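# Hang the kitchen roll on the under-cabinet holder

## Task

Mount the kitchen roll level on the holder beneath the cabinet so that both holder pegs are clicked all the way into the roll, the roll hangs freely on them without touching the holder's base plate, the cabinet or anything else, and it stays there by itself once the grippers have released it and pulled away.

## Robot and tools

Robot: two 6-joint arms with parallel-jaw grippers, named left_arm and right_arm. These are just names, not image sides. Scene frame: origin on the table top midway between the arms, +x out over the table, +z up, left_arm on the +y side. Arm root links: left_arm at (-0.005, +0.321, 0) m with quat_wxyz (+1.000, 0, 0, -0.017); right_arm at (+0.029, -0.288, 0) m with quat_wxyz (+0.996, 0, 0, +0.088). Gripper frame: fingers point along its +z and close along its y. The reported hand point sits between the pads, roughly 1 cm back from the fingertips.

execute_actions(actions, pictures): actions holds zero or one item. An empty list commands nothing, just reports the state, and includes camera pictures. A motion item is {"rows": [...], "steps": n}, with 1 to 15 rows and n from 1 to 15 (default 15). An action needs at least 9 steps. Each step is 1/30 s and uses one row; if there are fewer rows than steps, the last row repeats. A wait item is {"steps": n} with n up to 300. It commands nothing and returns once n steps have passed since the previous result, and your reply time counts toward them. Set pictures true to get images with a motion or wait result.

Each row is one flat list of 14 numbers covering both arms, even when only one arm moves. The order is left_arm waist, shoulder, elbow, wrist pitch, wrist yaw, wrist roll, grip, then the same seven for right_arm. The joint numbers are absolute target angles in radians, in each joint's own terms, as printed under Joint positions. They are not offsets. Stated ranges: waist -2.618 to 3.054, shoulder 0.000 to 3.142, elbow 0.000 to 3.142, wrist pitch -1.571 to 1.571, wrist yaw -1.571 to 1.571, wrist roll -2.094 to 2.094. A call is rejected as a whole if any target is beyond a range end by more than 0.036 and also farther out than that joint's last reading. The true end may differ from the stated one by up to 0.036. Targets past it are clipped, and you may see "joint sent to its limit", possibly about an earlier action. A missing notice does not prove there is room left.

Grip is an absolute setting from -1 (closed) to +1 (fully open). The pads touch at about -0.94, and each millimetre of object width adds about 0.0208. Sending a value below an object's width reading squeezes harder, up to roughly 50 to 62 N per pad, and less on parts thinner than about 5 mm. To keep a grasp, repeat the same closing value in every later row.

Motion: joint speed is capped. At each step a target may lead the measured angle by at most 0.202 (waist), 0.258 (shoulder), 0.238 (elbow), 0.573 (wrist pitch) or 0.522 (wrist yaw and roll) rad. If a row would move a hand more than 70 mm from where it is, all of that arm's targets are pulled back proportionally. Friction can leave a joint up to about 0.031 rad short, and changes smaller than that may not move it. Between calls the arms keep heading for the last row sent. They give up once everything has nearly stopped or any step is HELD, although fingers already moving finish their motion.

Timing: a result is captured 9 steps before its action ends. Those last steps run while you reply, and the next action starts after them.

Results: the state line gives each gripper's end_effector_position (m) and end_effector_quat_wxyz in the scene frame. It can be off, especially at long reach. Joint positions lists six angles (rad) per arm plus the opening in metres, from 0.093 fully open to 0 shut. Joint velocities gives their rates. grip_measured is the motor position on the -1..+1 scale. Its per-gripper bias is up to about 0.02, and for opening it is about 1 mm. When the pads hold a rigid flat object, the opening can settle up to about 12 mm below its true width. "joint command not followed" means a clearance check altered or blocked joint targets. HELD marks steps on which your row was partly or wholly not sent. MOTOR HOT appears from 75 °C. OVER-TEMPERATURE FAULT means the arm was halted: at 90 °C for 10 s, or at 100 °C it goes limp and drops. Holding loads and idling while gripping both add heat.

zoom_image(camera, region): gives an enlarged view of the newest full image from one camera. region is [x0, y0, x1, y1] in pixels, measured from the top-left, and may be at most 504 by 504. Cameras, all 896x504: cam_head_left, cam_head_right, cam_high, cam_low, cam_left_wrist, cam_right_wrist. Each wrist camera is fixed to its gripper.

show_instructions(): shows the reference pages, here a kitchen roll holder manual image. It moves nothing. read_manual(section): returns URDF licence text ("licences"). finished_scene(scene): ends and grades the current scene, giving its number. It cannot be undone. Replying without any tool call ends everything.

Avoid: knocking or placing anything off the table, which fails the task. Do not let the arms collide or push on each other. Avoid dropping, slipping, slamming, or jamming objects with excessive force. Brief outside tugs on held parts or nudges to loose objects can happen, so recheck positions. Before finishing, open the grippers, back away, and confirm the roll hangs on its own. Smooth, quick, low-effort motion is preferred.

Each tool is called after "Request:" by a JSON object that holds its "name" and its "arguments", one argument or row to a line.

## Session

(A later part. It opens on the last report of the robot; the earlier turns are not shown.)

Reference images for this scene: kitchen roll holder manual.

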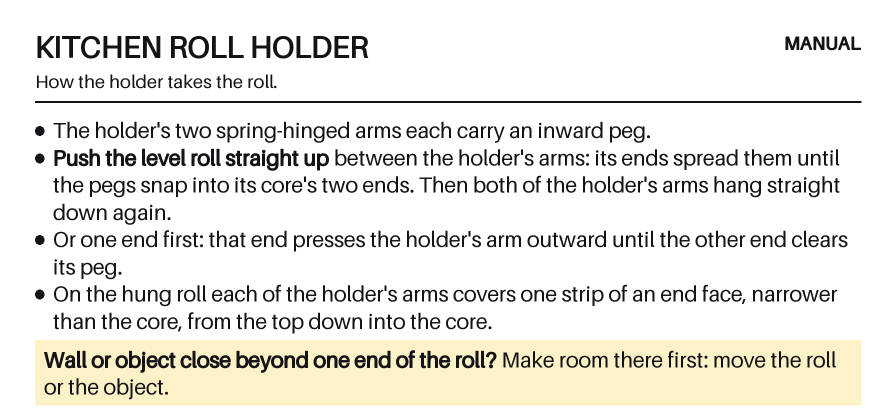

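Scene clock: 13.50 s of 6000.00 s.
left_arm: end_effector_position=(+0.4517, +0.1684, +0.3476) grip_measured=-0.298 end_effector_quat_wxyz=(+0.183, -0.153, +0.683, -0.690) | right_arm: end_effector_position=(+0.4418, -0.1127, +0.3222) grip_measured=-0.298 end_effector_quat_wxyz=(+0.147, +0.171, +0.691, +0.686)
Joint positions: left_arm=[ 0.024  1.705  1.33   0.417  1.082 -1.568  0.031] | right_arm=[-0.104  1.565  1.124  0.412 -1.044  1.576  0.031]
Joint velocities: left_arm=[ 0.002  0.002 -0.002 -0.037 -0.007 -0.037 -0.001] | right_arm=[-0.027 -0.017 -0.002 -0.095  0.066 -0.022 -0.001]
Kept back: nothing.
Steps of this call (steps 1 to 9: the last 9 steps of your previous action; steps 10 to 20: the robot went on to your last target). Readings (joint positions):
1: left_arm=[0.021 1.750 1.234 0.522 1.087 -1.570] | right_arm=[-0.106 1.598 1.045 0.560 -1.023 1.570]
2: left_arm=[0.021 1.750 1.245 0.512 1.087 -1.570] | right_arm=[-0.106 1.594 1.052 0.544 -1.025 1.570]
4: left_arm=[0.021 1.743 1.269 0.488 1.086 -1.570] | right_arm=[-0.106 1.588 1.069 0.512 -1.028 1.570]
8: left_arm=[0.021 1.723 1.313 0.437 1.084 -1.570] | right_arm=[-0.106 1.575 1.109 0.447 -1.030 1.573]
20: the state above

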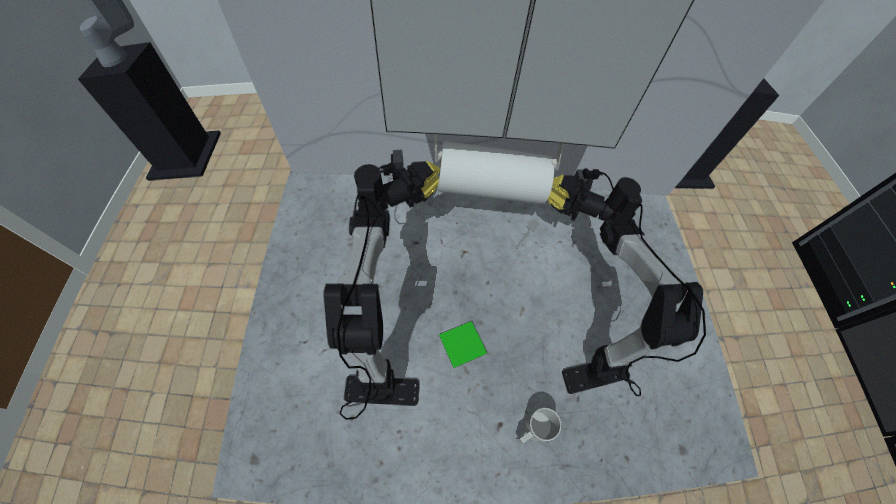

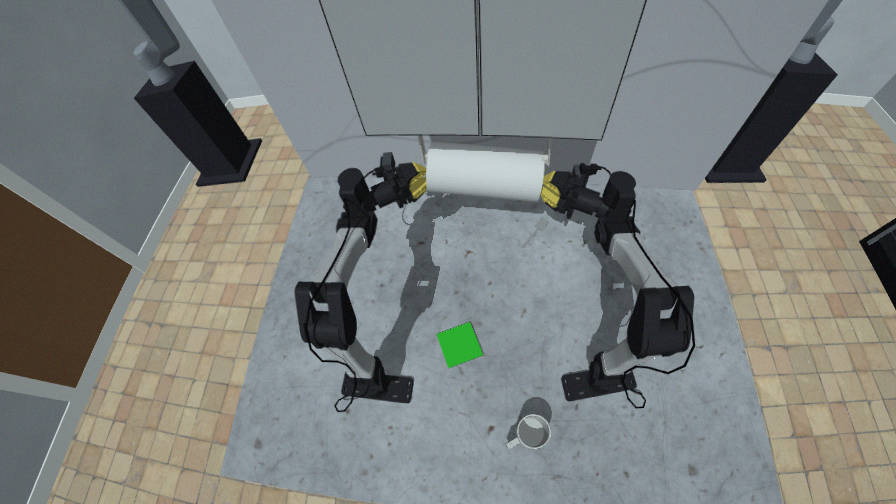

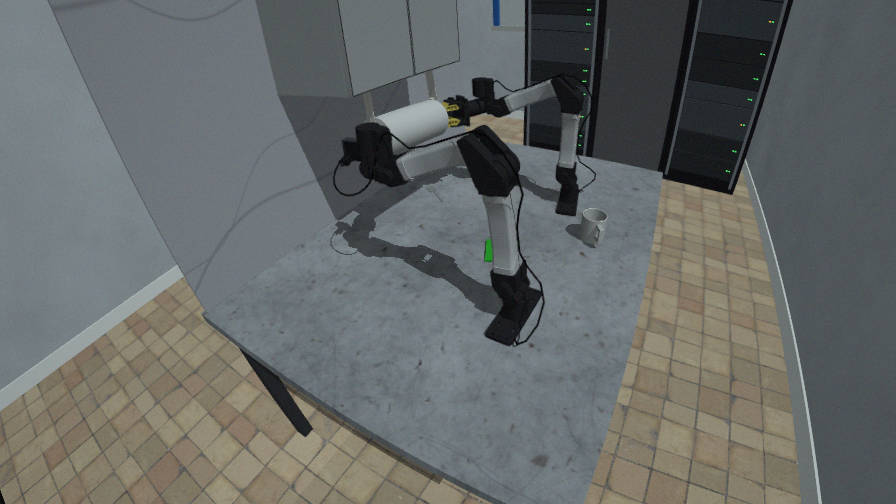

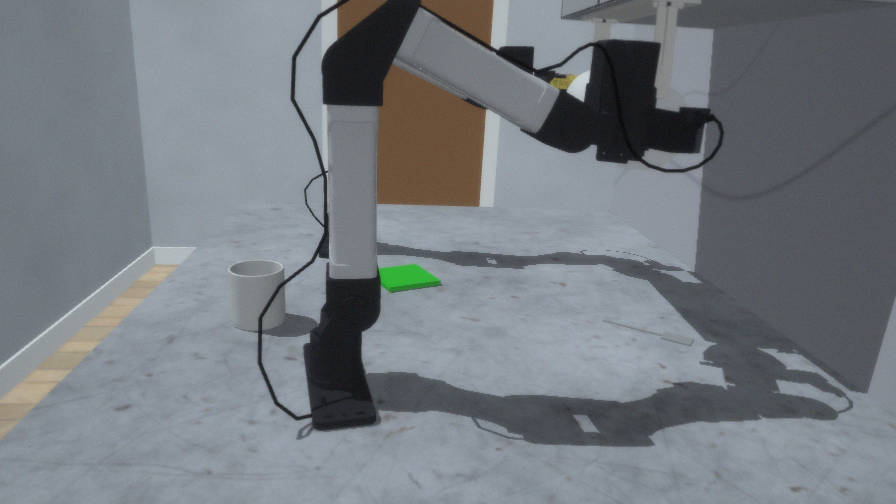

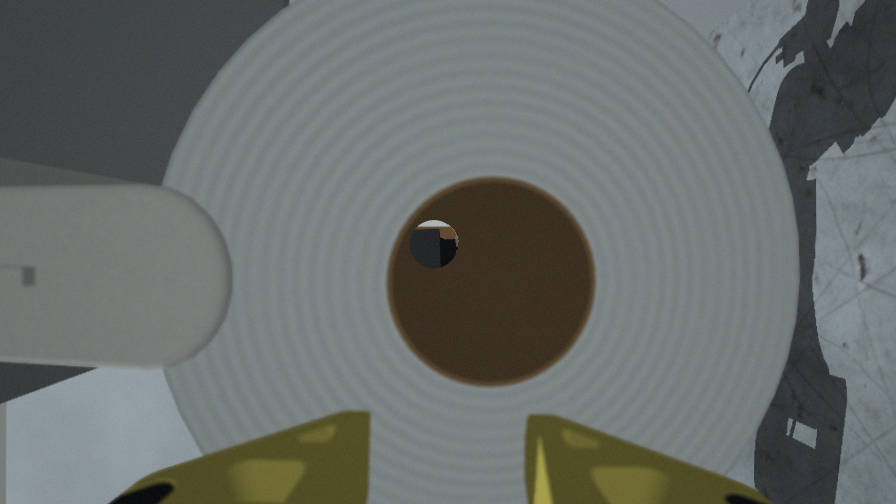

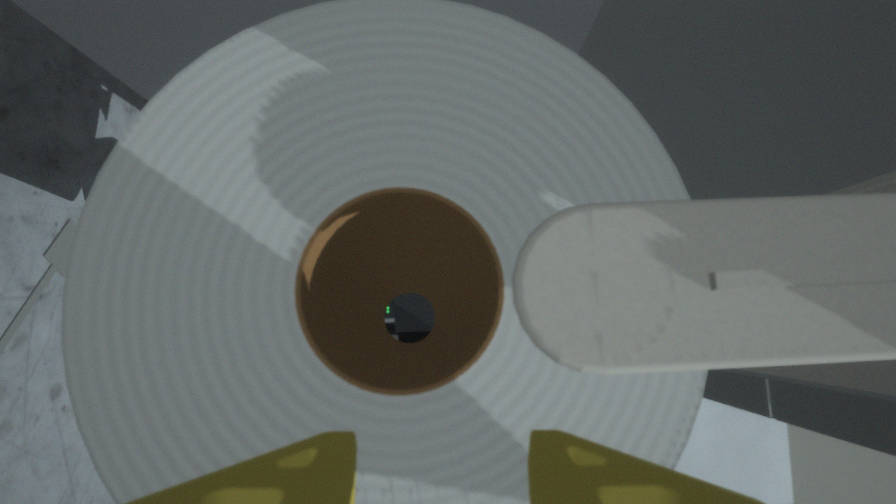

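Request:
{"name": "execute_actions", "arguments": {
  "actions": [
    {"rows":[[-0.065,1.68,1.35,0.44,1.245,-1.57,-0.3,-0.01,1.56,1.13,0.45,-1.13,1.57,-0.3],[-0.057,1.68,1.35,0.44,1.25,-1.57,-0.3,-0.002,1.565,1.11,0.45,-1.125,1.57,-0.3],[-0.049,1.68,1.35,0.44,1.255,-1.57,-0.3,0.006,1.565,1.11,0.45,-1.12,1.57,-0.3],[-0.041,1.68,1.35,0.44,1.26,-1.57,-0.3,0.014,1.565,1.11,0.45,-1.115,1.57,-0.3],[-0.033,1.68,1.35,0.44,1.265,-1.57,-0.3,0.022,1.565,1.11,0.45,-1.11,1.57,-0.3],[-0.025,1.68,1.35,0.44,1.27,-1.57,-0.3,0.03,1.565,1.11,0.45,-1.105,1.57,-0.3],[-0.017,1.68,1.35,0.44,1.275,-1.57,-0.3,0.038,1.565,1.11,0.45,-1.1,1.57,-0.3],[-0.01,1.68,1.35,0.44,1.28,-1.57,-0.3,0.046,1.565,1.11,0.45,-1.1,1.57,-0.3]],"steps":12}
  ]
}}

Request:
{"name": "execute_actions", "arguments": {
  "actions": [
    {"rows":[[-0.01,1.68,1.35,0.44,1.28,-1.57,-0.3,0.046,1.56,1.15,0.45,-1.1,1.57,-0.3],[-0.01,1.68,1.35,0.44,1.28,-1.57,-0.3,0.046,1.555,1.165,0.44,-1.1,1.57,-0.3],[-0.01,1.68,1.35,0.44,1.28,-1.57,-0.3,0.046,1.555,1.18,0.43,-1.1,1.57,-0.3],[-0.01,1.68,1.35,0.44,1.28,-1.57,-0.3,0.046,1.555,1.195,0.42,-1.1,1.57,-0.3],[-0.01,1.68,1.35,0.44,1.28,-1.57,-0.3,0.046,1.555,1.21,0.41,-1.1,1.57,-0.3],[-0.01,1.68,1.35,0.44,1.28,-1.57,-0.3,0.046,1.555,1.225,0.4,-1.1,1.57,-0.3]],"steps":10}
  ]
}}

Request:
{"name": "execute_actions", "arguments": {
  "actions": [
    {"steps":20}
  ],
  "pictures": true
}}

Scene clock: 14.43 s of 6000.00 s.
left_arm: end_effector_position=(+0.4521, +0.1706, +0.3475) grip_measured=-0.298 end_effector_quat_wxyz=(+0.184, -0.154, +0.683, -0.690) | right_arm: end_effector_position=(+0.4414, -0.1105, +0.3218) grip_measured=-0.298 end_effector_quat_wxyz=(+0.146, +0.172, +0.692, +0.686)
Joint positions: left_arm=[ 0.029  1.705  1.33   0.416  1.085 -1.568  0.031] | right_arm=[-0.098  1.565  1.124  0.409 -1.04   1.577  0.031]
Joint velocities: left_arm=[ 0.11  -0.002  0.002  0.037  0.037 -0.022  0.   ] | right_arm=[ 0.11  -0.027 -0.012  0.095  0.095  0.051 -0.   ]
Steps of this call (steps 1 to 15: the robot went on to your last target; steps 16 to 25: nothing new was sent; steps 26 to 28: the first 3 steps of this action). Readings (joint positions):
26: left_arm=[0.024 1.705 1.330 0.416 1.082 -1.568] | right_arm=[-0.104 1.565 1.124 0.410 -1.044 1.576]
27: left_arm=[0.026 1.705 1.330 0.416 1.082 -1.568] | right_arm=[-0.102 1.565 1.124 0.410 -1.043 1.576]
28: the state above

Scene clock: 14.77 s of 6000.00 s.
left_arm: end_effector_position=(+0.4540, +0.1890, +0.3470) grip_measured=-0.298 end_effector_quat_wxyz=(+0.189, -0.159, +0.683, -0.688) | right_arm: end_effector_position=(+0.4361, -0.0916, +0.3236) grip_measured=-0.298 end_effector_quat_wxyz=(+0.142, +0.160, +0.693, +0.689)
Joint positions: left_arm=[ 0.075  1.705  1.33   0.414  1.116 -1.566  0.031] | right_arm=[-0.047  1.565  1.124  0.422 -1.012  1.578  0.031]
Joint velocities: left_arm=[-0.002 -0.002 -0.022  0.051 -0.051 -0.007  0.   ] | right_arm=[ 0.002 -0.012  0.027  0.051  0.037 -0.066  0.001]
Steps of this call (steps 1 to 9: the last 9 steps of your previous action; step 10: the first step of this action). Readings (joint positions):
10: the state above

Scene clock: 15.43 s of 6000.00 s.
left_arm: end_effector_position=(+0.4540, +0.1890, +0.3470) grip_measured=-0.298 end_effector_quat_wxyz=(+0.189, -0.159, +0.683, -0.688) | right_arm: end_effector_position=(+0.4398, -0.0915, +0.3473) grip_measured=-0.298 end_effector_quat_wxyz=(+0.153, +0.151, +0.689, +0.692)
Joint positions: left_arm=[ 0.075  1.705  1.33   0.414  1.116 -1.568  0.031] | right_arm=[-0.047  1.565  1.198  0.378 -1.008  1.578  0.031]
Joint velocities: left_arm=[-0.007  0.002 -0.002  0.007  0.066 -0.051  0.001] | right_arm=[-0.027  0.022 -0.007 -0.022  0.037 -0.051 -0.   ]
Kept back: nothing.
Steps of this call (steps 1 to 9: the last 9 steps of your previous action; steps 10 to 20: the robot went on to your last target). Readings (joint positions):
1: left_arm=[0.075 1.705 1.330 0.414 1.116 -1.566] | right_arm=[-0.047 1.565 1.125 0.422 -1.012 1.578]
2: left_arm=[0.075 1.705 1.330 0.414 1.116 -1.566] | right_arm=[-0.047 1.565 1.130 0.420 -1.012 1.578]
4: left_arm=[0.075 1.705 1.330 0.414 1.116 -1.566] | right_arm=[-0.047 1.565 1.150 0.409 -1.012 1.578]
8: left_arm=[0.075 1.705 1.330 0.414 1.116 -1.567] | right_arm=[-0.047 1.565 1.195 0.396 -1.011 1.578]
20: the state above

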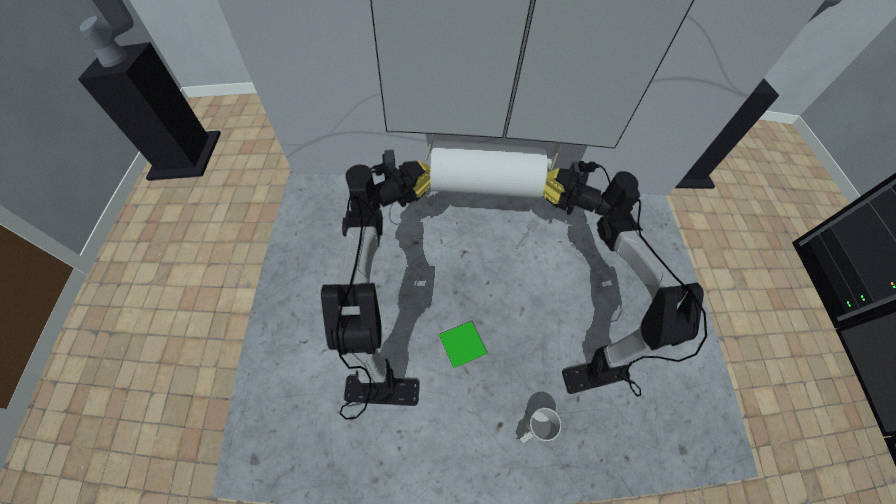

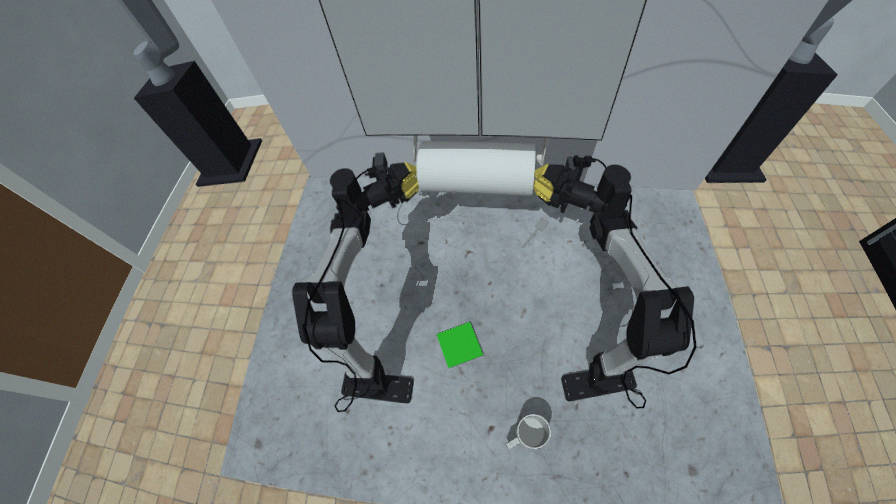

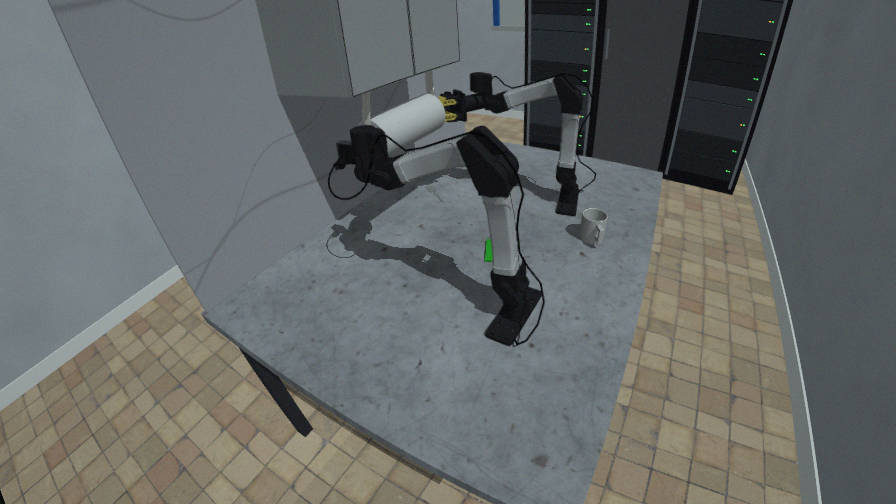

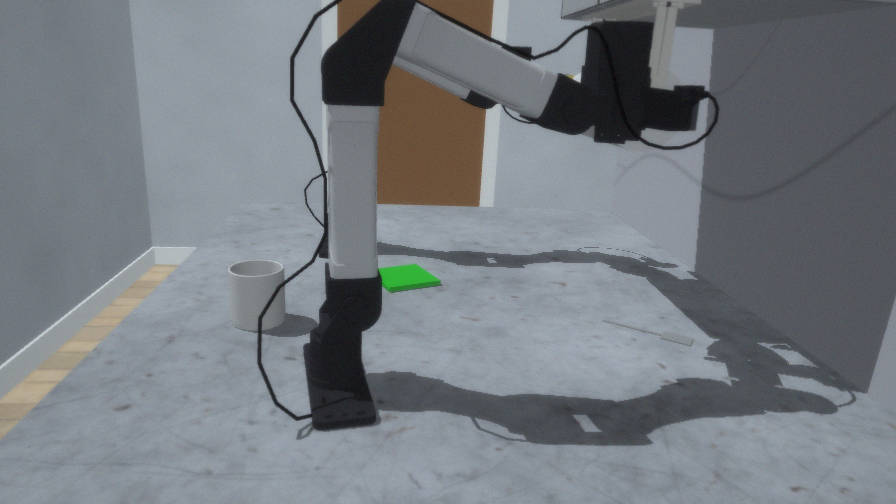

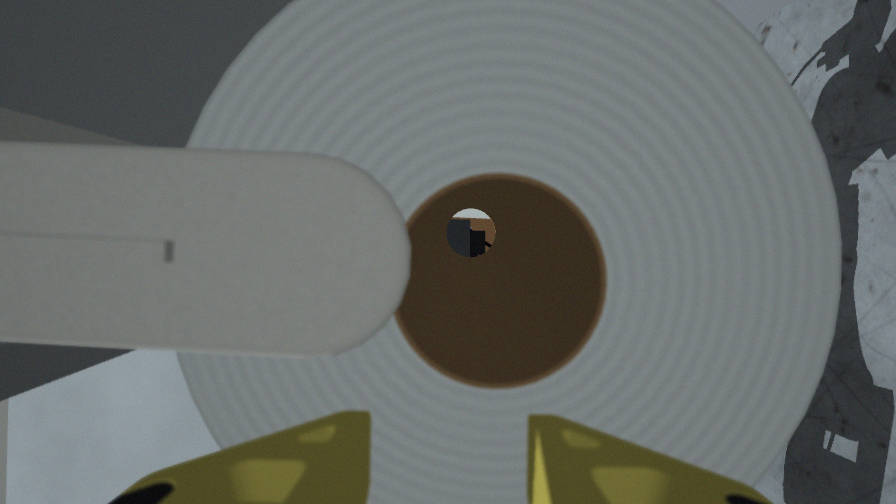

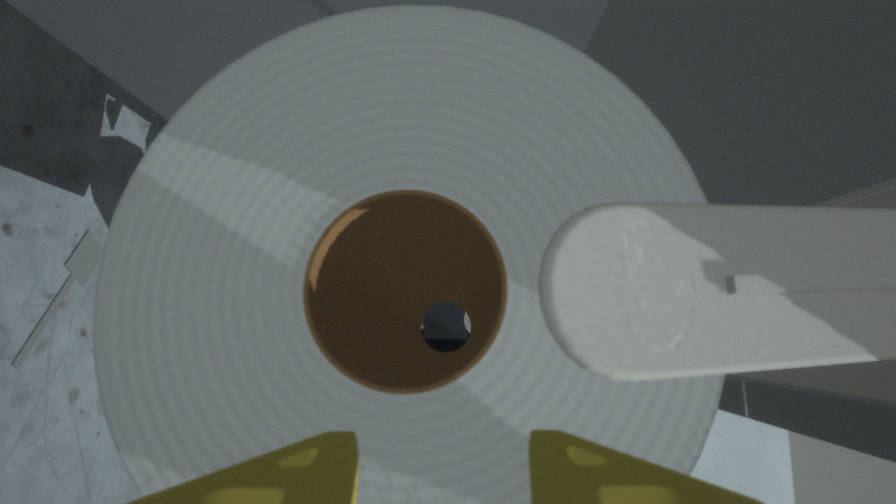

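Request:
{"name": "execute_actions", "arguments": {
  "actions": [
    {"rows":[[-0.017,1.68,1.375,0.423,1.275,-1.57,-0.3,0.039,1.555,1.238,0.386,-1.105,1.57,-0.3],[-0.024,1.68,1.392,0.406,1.27,-1.57,-0.3,0.032,1.555,1.252,0.372,-1.11,1.57,-0.3],[-0.031,1.68,1.409,0.389,1.265,-1.57,-0.3,0.025,1.555,1.266,0.358,-1.115,1.57,-0.3],[-0.038,1.68,1.426,0.372,1.26,-1.57,-0.3,0.018,1.555,1.28,0.344,-1.12,1.57,-0.3],[-0.045,1.68,1.443,0.355,1.255,-1.57,-0.3,0.011,1.555,1.294,0.33,-1.125,1.57,-0.3],[-0.052,1.68,1.46,0.338,1.25,-1.57,-0.3,0.004,1.555,1.308,0.316,-1.13,1.57,-0.3],[-0.059,1.68,1.477,0.321,1.245,-1.57,-0.3,-0.003,1.555,1.322,0.302,-1.135,1.57,-0.3],[-0.066,1.68,1.494,0.304,1.24,-1.57,-0.3,-0.01,1.555,1.336,0.288,-1.14,1.57,-0.3]],"steps":12}
  ]
}}

Request:
{"name": "execute_actions", "arguments": {
  "actions": [
    {"steps":20}
  ],
  "pictures": true
}}

Scene clock: 16.13 s of 6000.00 s.
left_arm: end_effector_position=(+0.4543, +0.1883, +0.3514) grip_measured=-0.298 end_effector_quat_wxyz=(+0.187, -0.159, +0.683, -0.688) | right_arm: end_effector_position=(+0.4402, -0.0922, +0.3485) grip_measured=-0.298 end_effector_quat_wxyz=(+0.151, +0.154, +0.690, +0.691)
Joint positions: left_arm=[ 0.073  1.705  1.349  0.395  1.116 -1.568  0.031] | right_arm=[-0.05   1.565  1.208  0.36  -1.01   1.578  0.031]
Joint velocities: left_arm=[-0.037  0.002  0.31  -0.374 -0.022 -0.007 -0.001] | right_arm=[-0.046 -0.022  0.212 -0.3   -0.037 -0.007  0.001]
Steps of this call (steps 1 to 15: the robot went on to your last target; steps 16 to 18: nothing new was sent; steps 19 to 21: the first 3 steps of this action). Readings (joint positions):
19: left_arm=[0.075 1.705 1.333 0.413 1.116 -1.568] | right_arm=[-0.047 1.565 1.198 0.376 -1.008 1.578]
20: left_arm=[0.075 1.705 1.339 0.405 1.116 -1.568] | right_arm=[-0.048 1.565 1.201 0.370 -1.009 1.578]
21: the state above

Scene clock: 16.80 s of 6000.00 s.
left_arm: end_effector_position=(+0.4520, +0.1728, +0.3896) grip_measured=-0.298 end_effector_quat_wxyz=(+0.194, -0.143, +0.681, -0.692) | right_arm: end_effector_position=(+0.4467, -0.1081, +0.3813) grip_measured=-0.298 end_effector_quat_wxyz=(+0.170, +0.150, +0.684, +0.693)
Joint positions: left_arm=[ 0.035  1.697  1.471  0.297  1.09  -1.568  0.031] | right_arm=[-0.092  1.565  1.317  0.285 -1.031  1.578  0.031]
Joint velocities: left_arm=[ 0.017 -0.012 -0.007 -0.022 -0.022  0.022  0.001] | right_arm=[-0.007 -0.007  0.007  0.051  0.051  0.037 -0.001]
Kept back: nothing.
Steps of this call (steps 1 to 9: the last 9 steps of your previous action; steps 10 to 20: the robot went on to your last target). Readings (joint positions):
1: left_arm=[0.070 1.705 1.362 0.383 1.114 -1.568] | right_arm=[-0.053 1.565 1.219 0.349 -1.013 1.578]
2: left_arm=[0.066 1.705 1.378 0.370 1.112 -1.568] | right_arm=[-0.058 1.565 1.232 0.339 -1.016 1.578]
4: left_arm=[0.053 1.705 1.414 0.345 1.106 -1.568] | right_arm=[-0.072 1.565 1.264 0.320 -1.021 1.578]
8: left_arm=[0.036 1.702 1.466 0.321 1.095 -1.568] | right_arm=[-0.091 1.565 1.312 0.303 -1.028 1.578]
20: the state above

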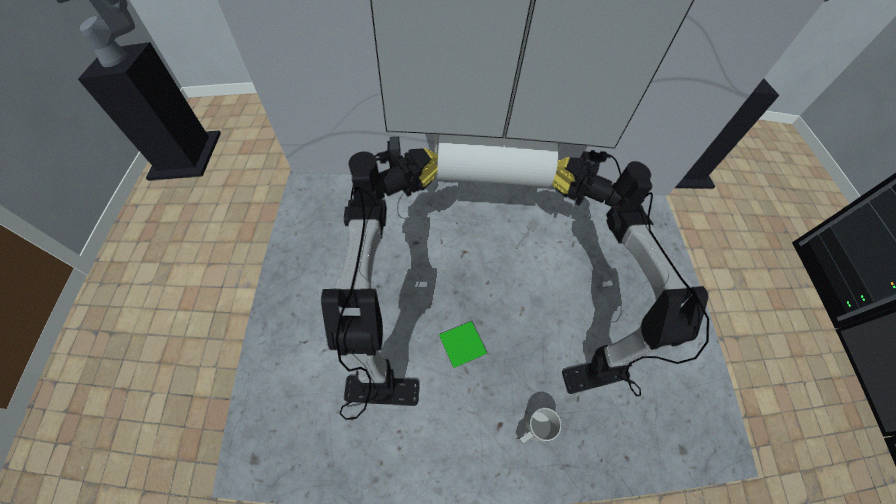

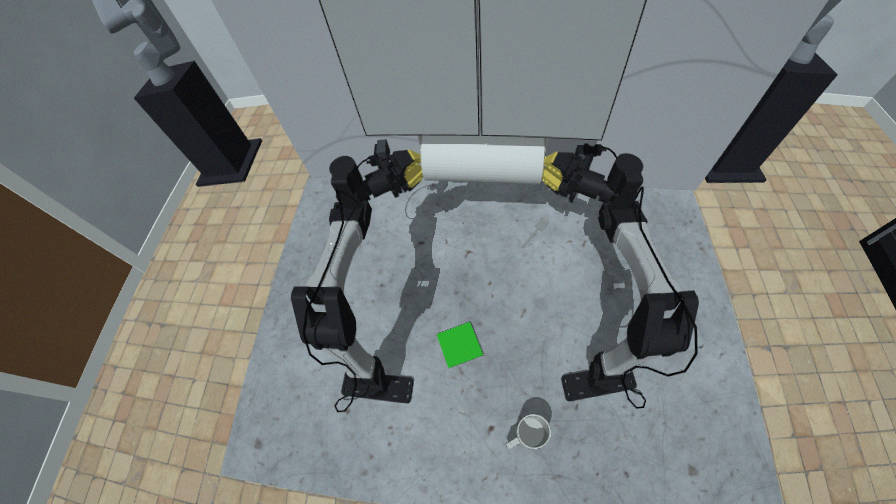

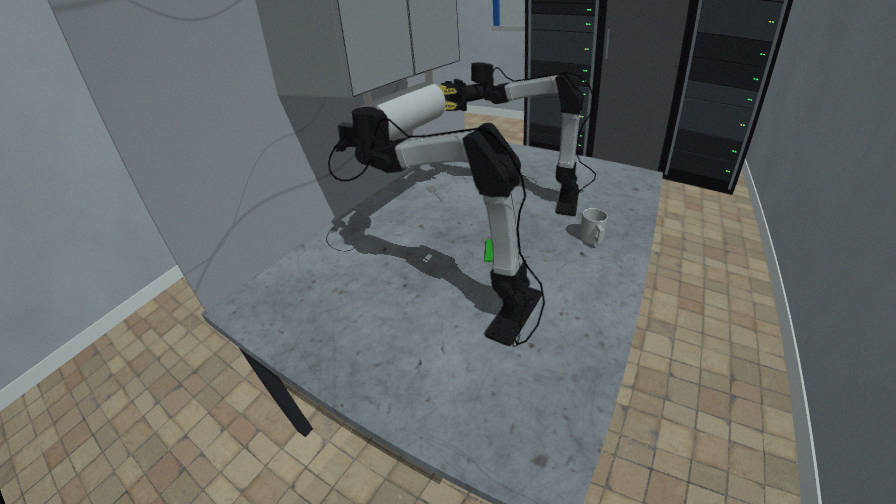

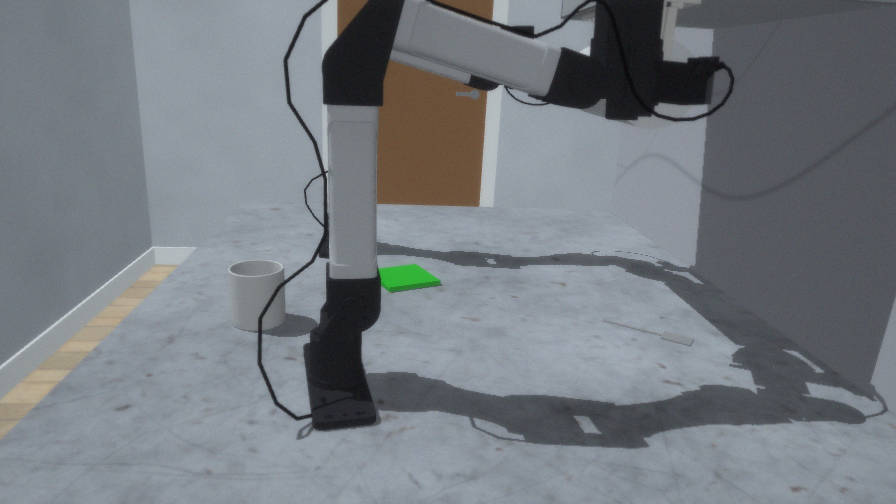

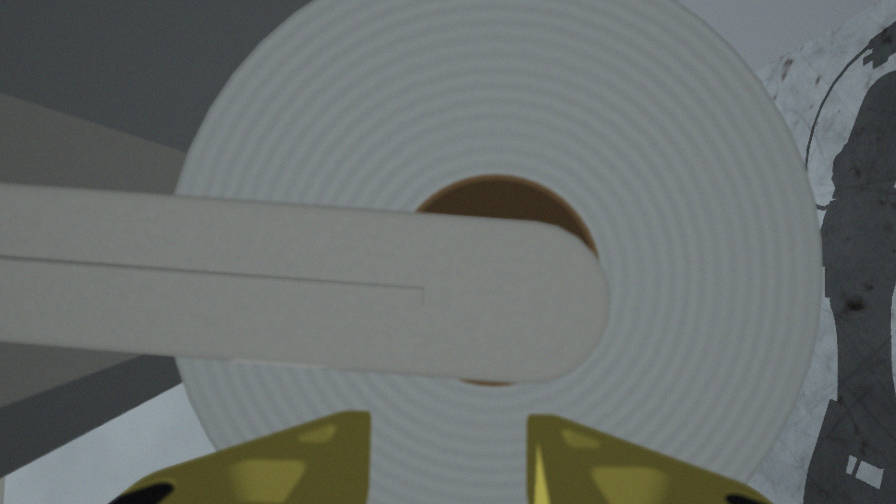

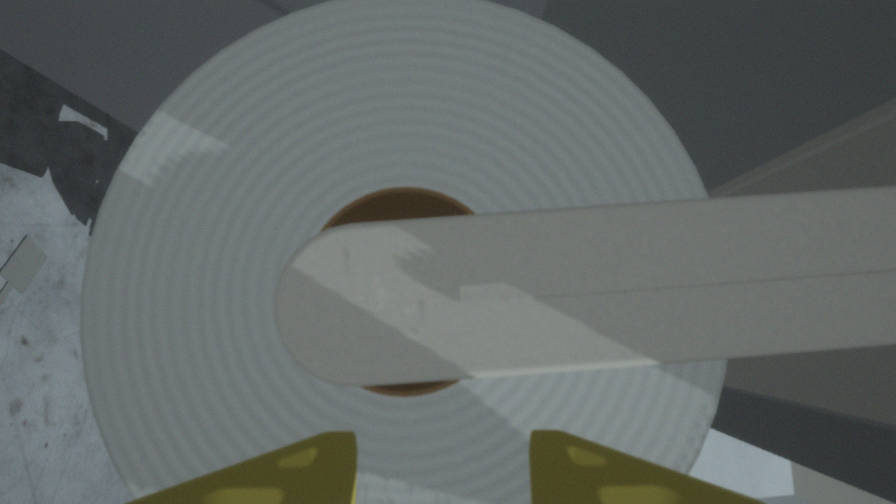

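Request:
{"name": "execute_actions", "arguments": {
  "actions": [
    {"rows":[[-0.066,1.68,1.475,0.304,1.24,-1.57,-0.3,-0.01,1.555,1.32,0.288,-1.14,1.57,-0.3],[-0.066,1.68,1.455,0.304,1.24,-1.57,-0.3,-0.01,1.555,1.30,0.288,-1.14,1.57,-0.3],[-0.066,1.68,1.435,0.304,1.24,-1.57,-0.3,-0.01,1.555,1.285,0.288,-1.14,1.57,-0.3],[-0.066,1.68,1.435,0.304,1.24,-1.57,-0.3,-0.01,1.555,1.285,0.288,-1.14,1.57,-0.3],[-0.047,1.68,1.435,0.304,1.215,-1.57,-0.3,-0.025,1.555,1.285,0.288,-1.12,1.57,-0.3],[-0.028,1.68,1.435,0.304,1.19,-1.57,-0.3,-0.04,1.555,1.285,0.288,-1.10,1.57,-0.3],[-0.009,1.68,1.435,0.304,1.165,-1.57,-0.3,-0.056,1.555,1.285,0.288,-1.085,1.57,-0.3],[0.01,1.68,1.435,0.304,1.14,-1.57,-0.3,-0.072,1.555,1.285,0.288,-1.065,1.57,-0.3],[0.03,1.68,1.435,0.304,1.12,-1.57,-0.3,-0.088,1.555,1.285,0.288,-1.05,1.57,-0.3],[0.045,1.67,1.425,0.304,1.13,-1.57,-0.3,-0.10,1.545,1.275,0.288,-1.06,1.57,-0.3],[0.065,1.66,1.415,0.304,1.15,-1.57,-0.3,-0.12,1.535,1.265,0.288,-1.08,1.57,-0.3],[0.095,1.65,1.405,0.304,1.18,-1.57,-0.3,-0.15,1.525,1.255,0.288,-1.11,1.57,-0.3],[0.135,1.64,1.395,0.304,1.22,-1.57,-0.3,-0.19,1.515,1.245,0.288,-1.15,1.57,-0.3],[0.18,1.63,1.385,0.304,1.27,-1.57,-0.3,-0.24,1.505,1.235,0.288,-1.2,1.57,-0.3],[0.23,1.62,1.375,0.304,1.32,-1.57,-0.3,-0.29,1.495,1.225,0.288,-1.26,1.57,-0.3]]}
  ]
}}

Request:
{"name": "execute_actions", "arguments": {
  "actions": [
    {"rows":[[0.27,1.58,1.34,0.3,1.34,-1.57,-0.3,-0.33,1.46,1.19,0.28,-1.28,1.57,-0.3],[0.31,1.53,1.29,0.3,1.35,-1.57,-0.3,-0.37,1.41,1.15,0.28,-1.3,1.57,-0.3],[0.35,1.47,1.24,0.29,1.35,-1.57,-0.3,-0.41,1.35,1.1,0.27,-1.3,1.57,-0.3],[0.39,1.41,1.18,0.28,1.35,-1.57,-0.3,-0.45,1.29,1.05,0.27,-1.3,1.57,-0.3],[0.42,1.35,1.12,0.27,1.35,-1.57,-0.3,-0.48,1.23,1.0,0.26,-1.3,1.57,-0.3],[0.45,1.28,1.06,0.26,1.35,-1.57,-0.3,-0.51,1.17,0.94,0.26,-1.3,1.57,-0.3],[0.47,1.21,1.0,0.25,1.35,-1.57,-0.3,-0.53,1.1,0.89,0.25,-1.3,1.57,-0.3],[0.49,1.15,0.94,0.25,1.35,-1.57,-0.3,-0.54,1.04,0.84,0.25,-1.3,1.57,-0.3],[0.5,1.1,0.9,0.25,1.35,-1.57,-0.3,-0.55,1.0,0.8,0.25,-1.3,1.57,-0.3]]}
  ]
}}

Request:
{"name": "execute_actions", "arguments": {
  "actions": [
    {"steps":30}
  ],
  "pictures": true
}}

Scene clock: 18.93 s of 6000.00 s.
left_arm: end_effector_position=(+0.4533, +0.1739, +0.3816) grip_measured=-0.298 end_effector_quat_wxyz=(+0.190, -0.154, +0.682, -0.690) | right_arm: end_effector_position=(+0.4471, -0.1092, +0.3766) grip_measured=-0.298 end_effector_quat_wxyz=(+0.166, +0.155, +0.686, +0.692)
Joint positions: left_arm=[ 0.036  1.697  1.451  0.295  1.083 -1.568  0.031] | right_arm=[-0.095  1.565  1.307  0.282 -1.032  1.578  0.031]
Joint velocities: left_arm=[ 0.007  0.002 -0.154 -0.11  -0.095 -0.037 -0.001] | right_arm=[-0.017  0.007 -0.1   -0.066  0.037 -0.007  0.   ]
Steps of this call (steps 1 to 15: the robot went on to your last target; steps 16 to 58: nothing new was sent; steps 59 to 64: the first 6 steps of this action). Readings (joint positions):
59: left_arm=[0.035 1.697 1.471 0.295 1.089 -1.568] | right_arm=[-0.092 1.565 1.317 0.284 -1.032 1.578]
60: left_arm=[0.035 1.697 1.471 0.295 1.089 -1.568] | right_arm=[-0.092 1.565 1.317 0.284 -1.032 1.578]
62: left_arm=[0.035 1.697 1.462 0.295 1.089 -1.568] | right_arm=[-0.092 1.565 1.313 0.284 -1.033 1.578]
64: the state above

Scene clock: 19.43 s of 6000.00 s.
left_arm: end_effector_position=(+0.3839, +0.3018, +0.3729) grip_measured=-0.298 end_effector_quat_wxyz=(+0.239, -0.221, +0.669, -0.668) | right_arm: end_effector_position=(+0.3924, -0.2311, +0.3654) grip_measured=-0.298 end_effector_quat_wxyz=(+0.222, +0.214, +0.672, +0.673)
Joint positions: left_arm=[ 0.411  1.423  1.166  0.28   1.287 -1.568  0.031] | right_arm=[-0.467  1.302  1.044  0.272 -1.235  1.574  0.031]
Joint velocities: left_arm=[ 1.053 -1.873 -1.673 -0.242  0.271  0.022  0.001] | right_arm=[-0.989 -1.795 -1.473 -0.125 -0.33   0.037  0.   ]
Steps of this call (steps 1 to 9: the last 9 steps of your previous action; steps 10 to 15: the first 6 steps of this action). Readings (joint positions):
10: left_arm=[0.172 1.646 1.391 0.292 1.217 -1.568] | right_arm=[-0.233 1.520 1.249 0.282 -1.155 1.575]
11: left_arm=[0.221 1.622 1.365 0.292 1.239 -1.568] | right_arm=[-0.283 1.497 1.225 0.282 -1.179 1.575]
13: left_arm=[0.323 1.540 1.277 0.289 1.269 -1.568] | right_arm=[-0.384 1.417 1.144 0.279 -1.213 1.574]
15: the state above

Scene clock: 20.43 s of 6000.00 s.
left_arm: end_effector_position=(+0.3010, +0.2904, +0.3743) grip_measured=-0.298 end_effector_quat_wxyz=(+0.270, -0.207, +0.669, -0.661) | right_arm: end_effector_position=(+0.3178, -0.2253, +0.3632) grip_measured=-0.298 end_effector_quat_wxyz=(+0.255, +0.191, +0.671, +0.669)
Joint positions: left_arm=[ 0.495  1.088  0.917  0.258  1.345 -1.568  0.031] | right_arm=[-0.541  0.994  0.823  0.263 -1.294  1.573  0.031]
Joint velocities: left_arm=[-0.017 -0.002  0.012 -0.037 -0.066  0.051  0.001] | right_arm=[ 0.012 -0.002 -0.012 -0.037 -0.037 -0.037 -0.001]
Kept back: nothing.
Steps of this call (steps 1 to 9: the last 9 steps of your previous action; steps 10 to 30: the robot went on to your last target). Readings (joint positions):
1: left_arm=[0.443 1.355 1.107 0.274 1.293 -1.568] | right_arm=[-0.497 1.236 0.993 0.270 -1.243 1.574]
2: left_arm=[0.468 1.283 1.050 0.271 1.301 -1.568] | right_arm=[-0.520 1.167 0.943 0.268 -1.251 1.574]
4: left_arm=[0.493 1.152 0.957 0.266 1.319 -1.568] | right_arm=[-0.540 1.047 0.863 0.267 -1.270 1.573]
8: left_arm=[0.495 1.084 0.930 0.266 1.345 -1.568] | right_arm=[-0.541 0.994 0.835 0.268 -1.291 1.573]
30: the state above
All arms were judged still, so your last target was given up. Only a new action makes them travel on or press farther. Fingers that are still opening or closing keep moving.

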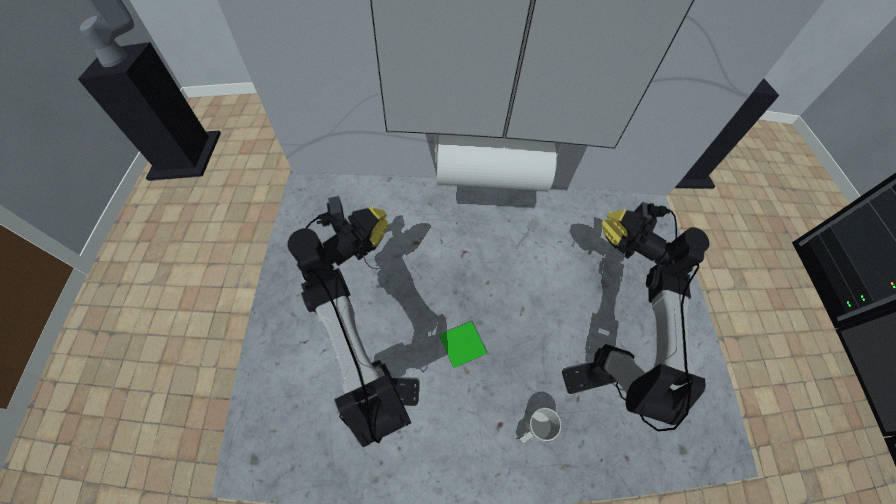

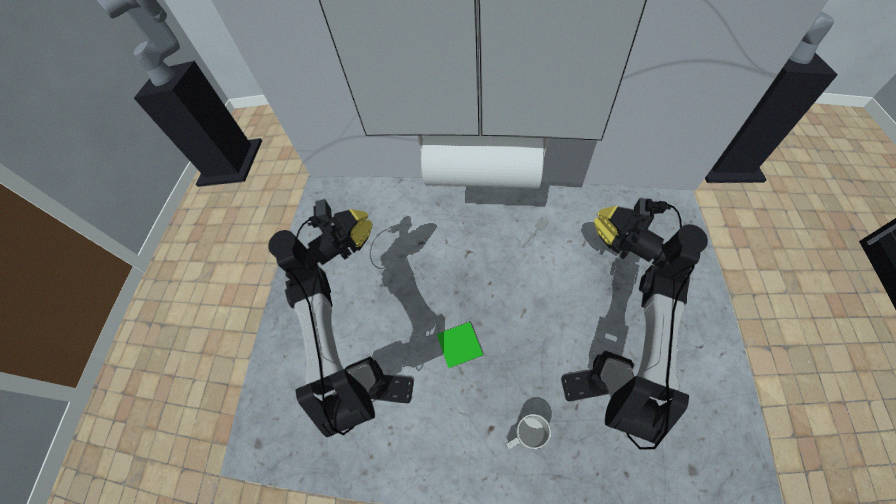

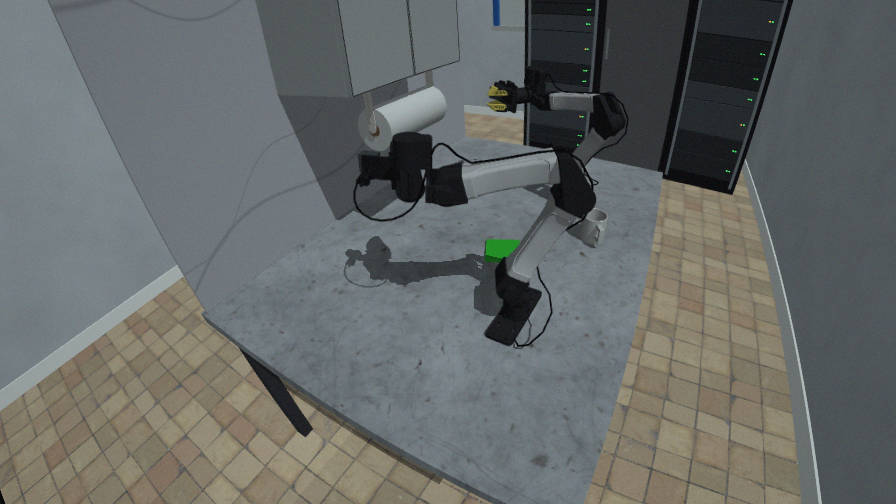

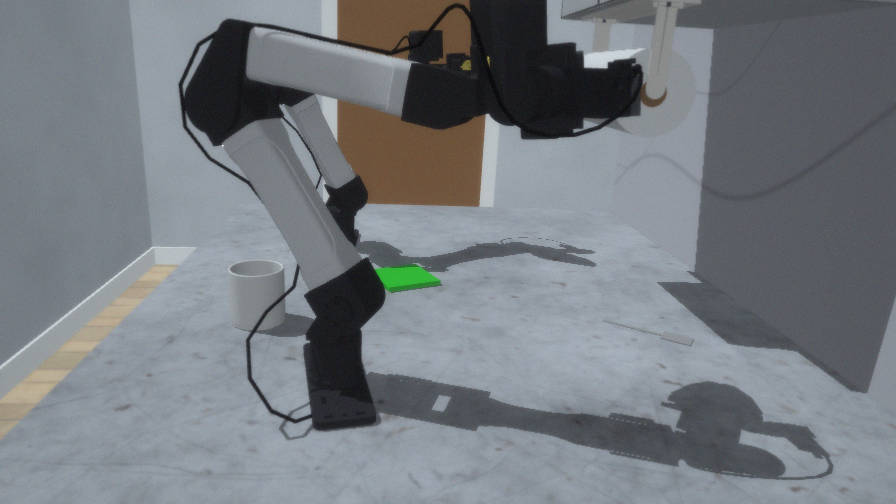

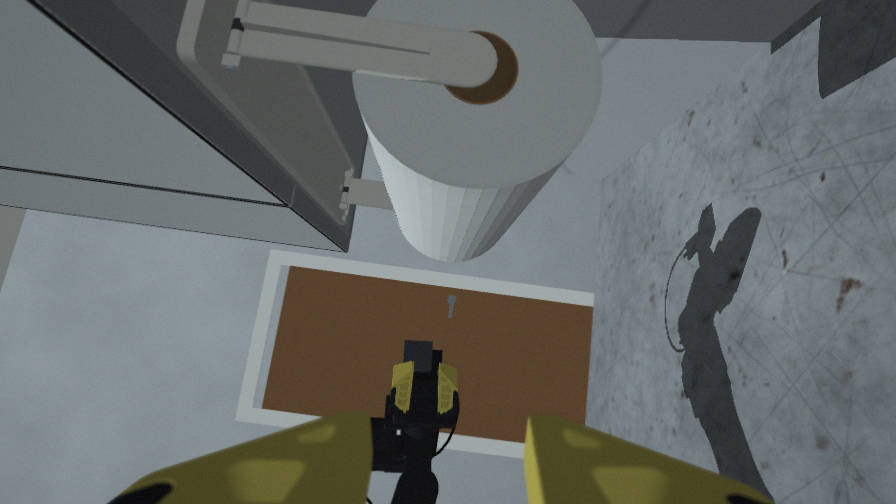

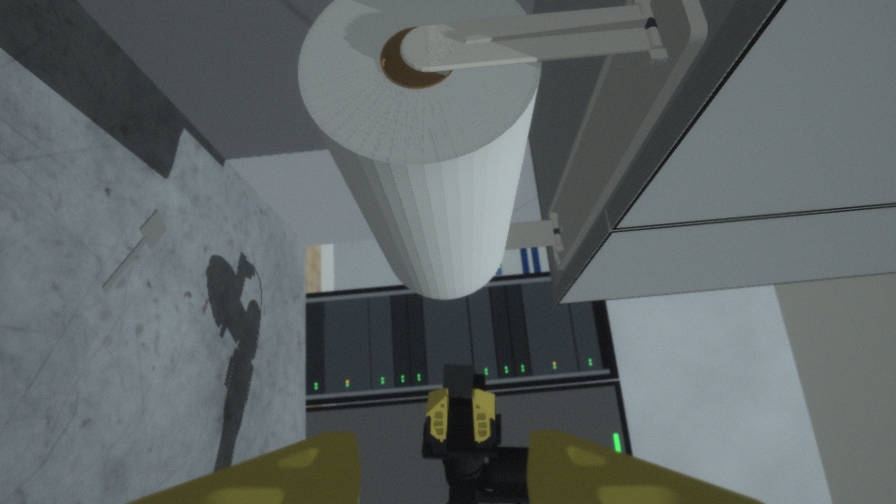

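Request:
{"name": "finished_scene", "arguments": {
  "scene": 2
}}

The scene is finished: the task was done.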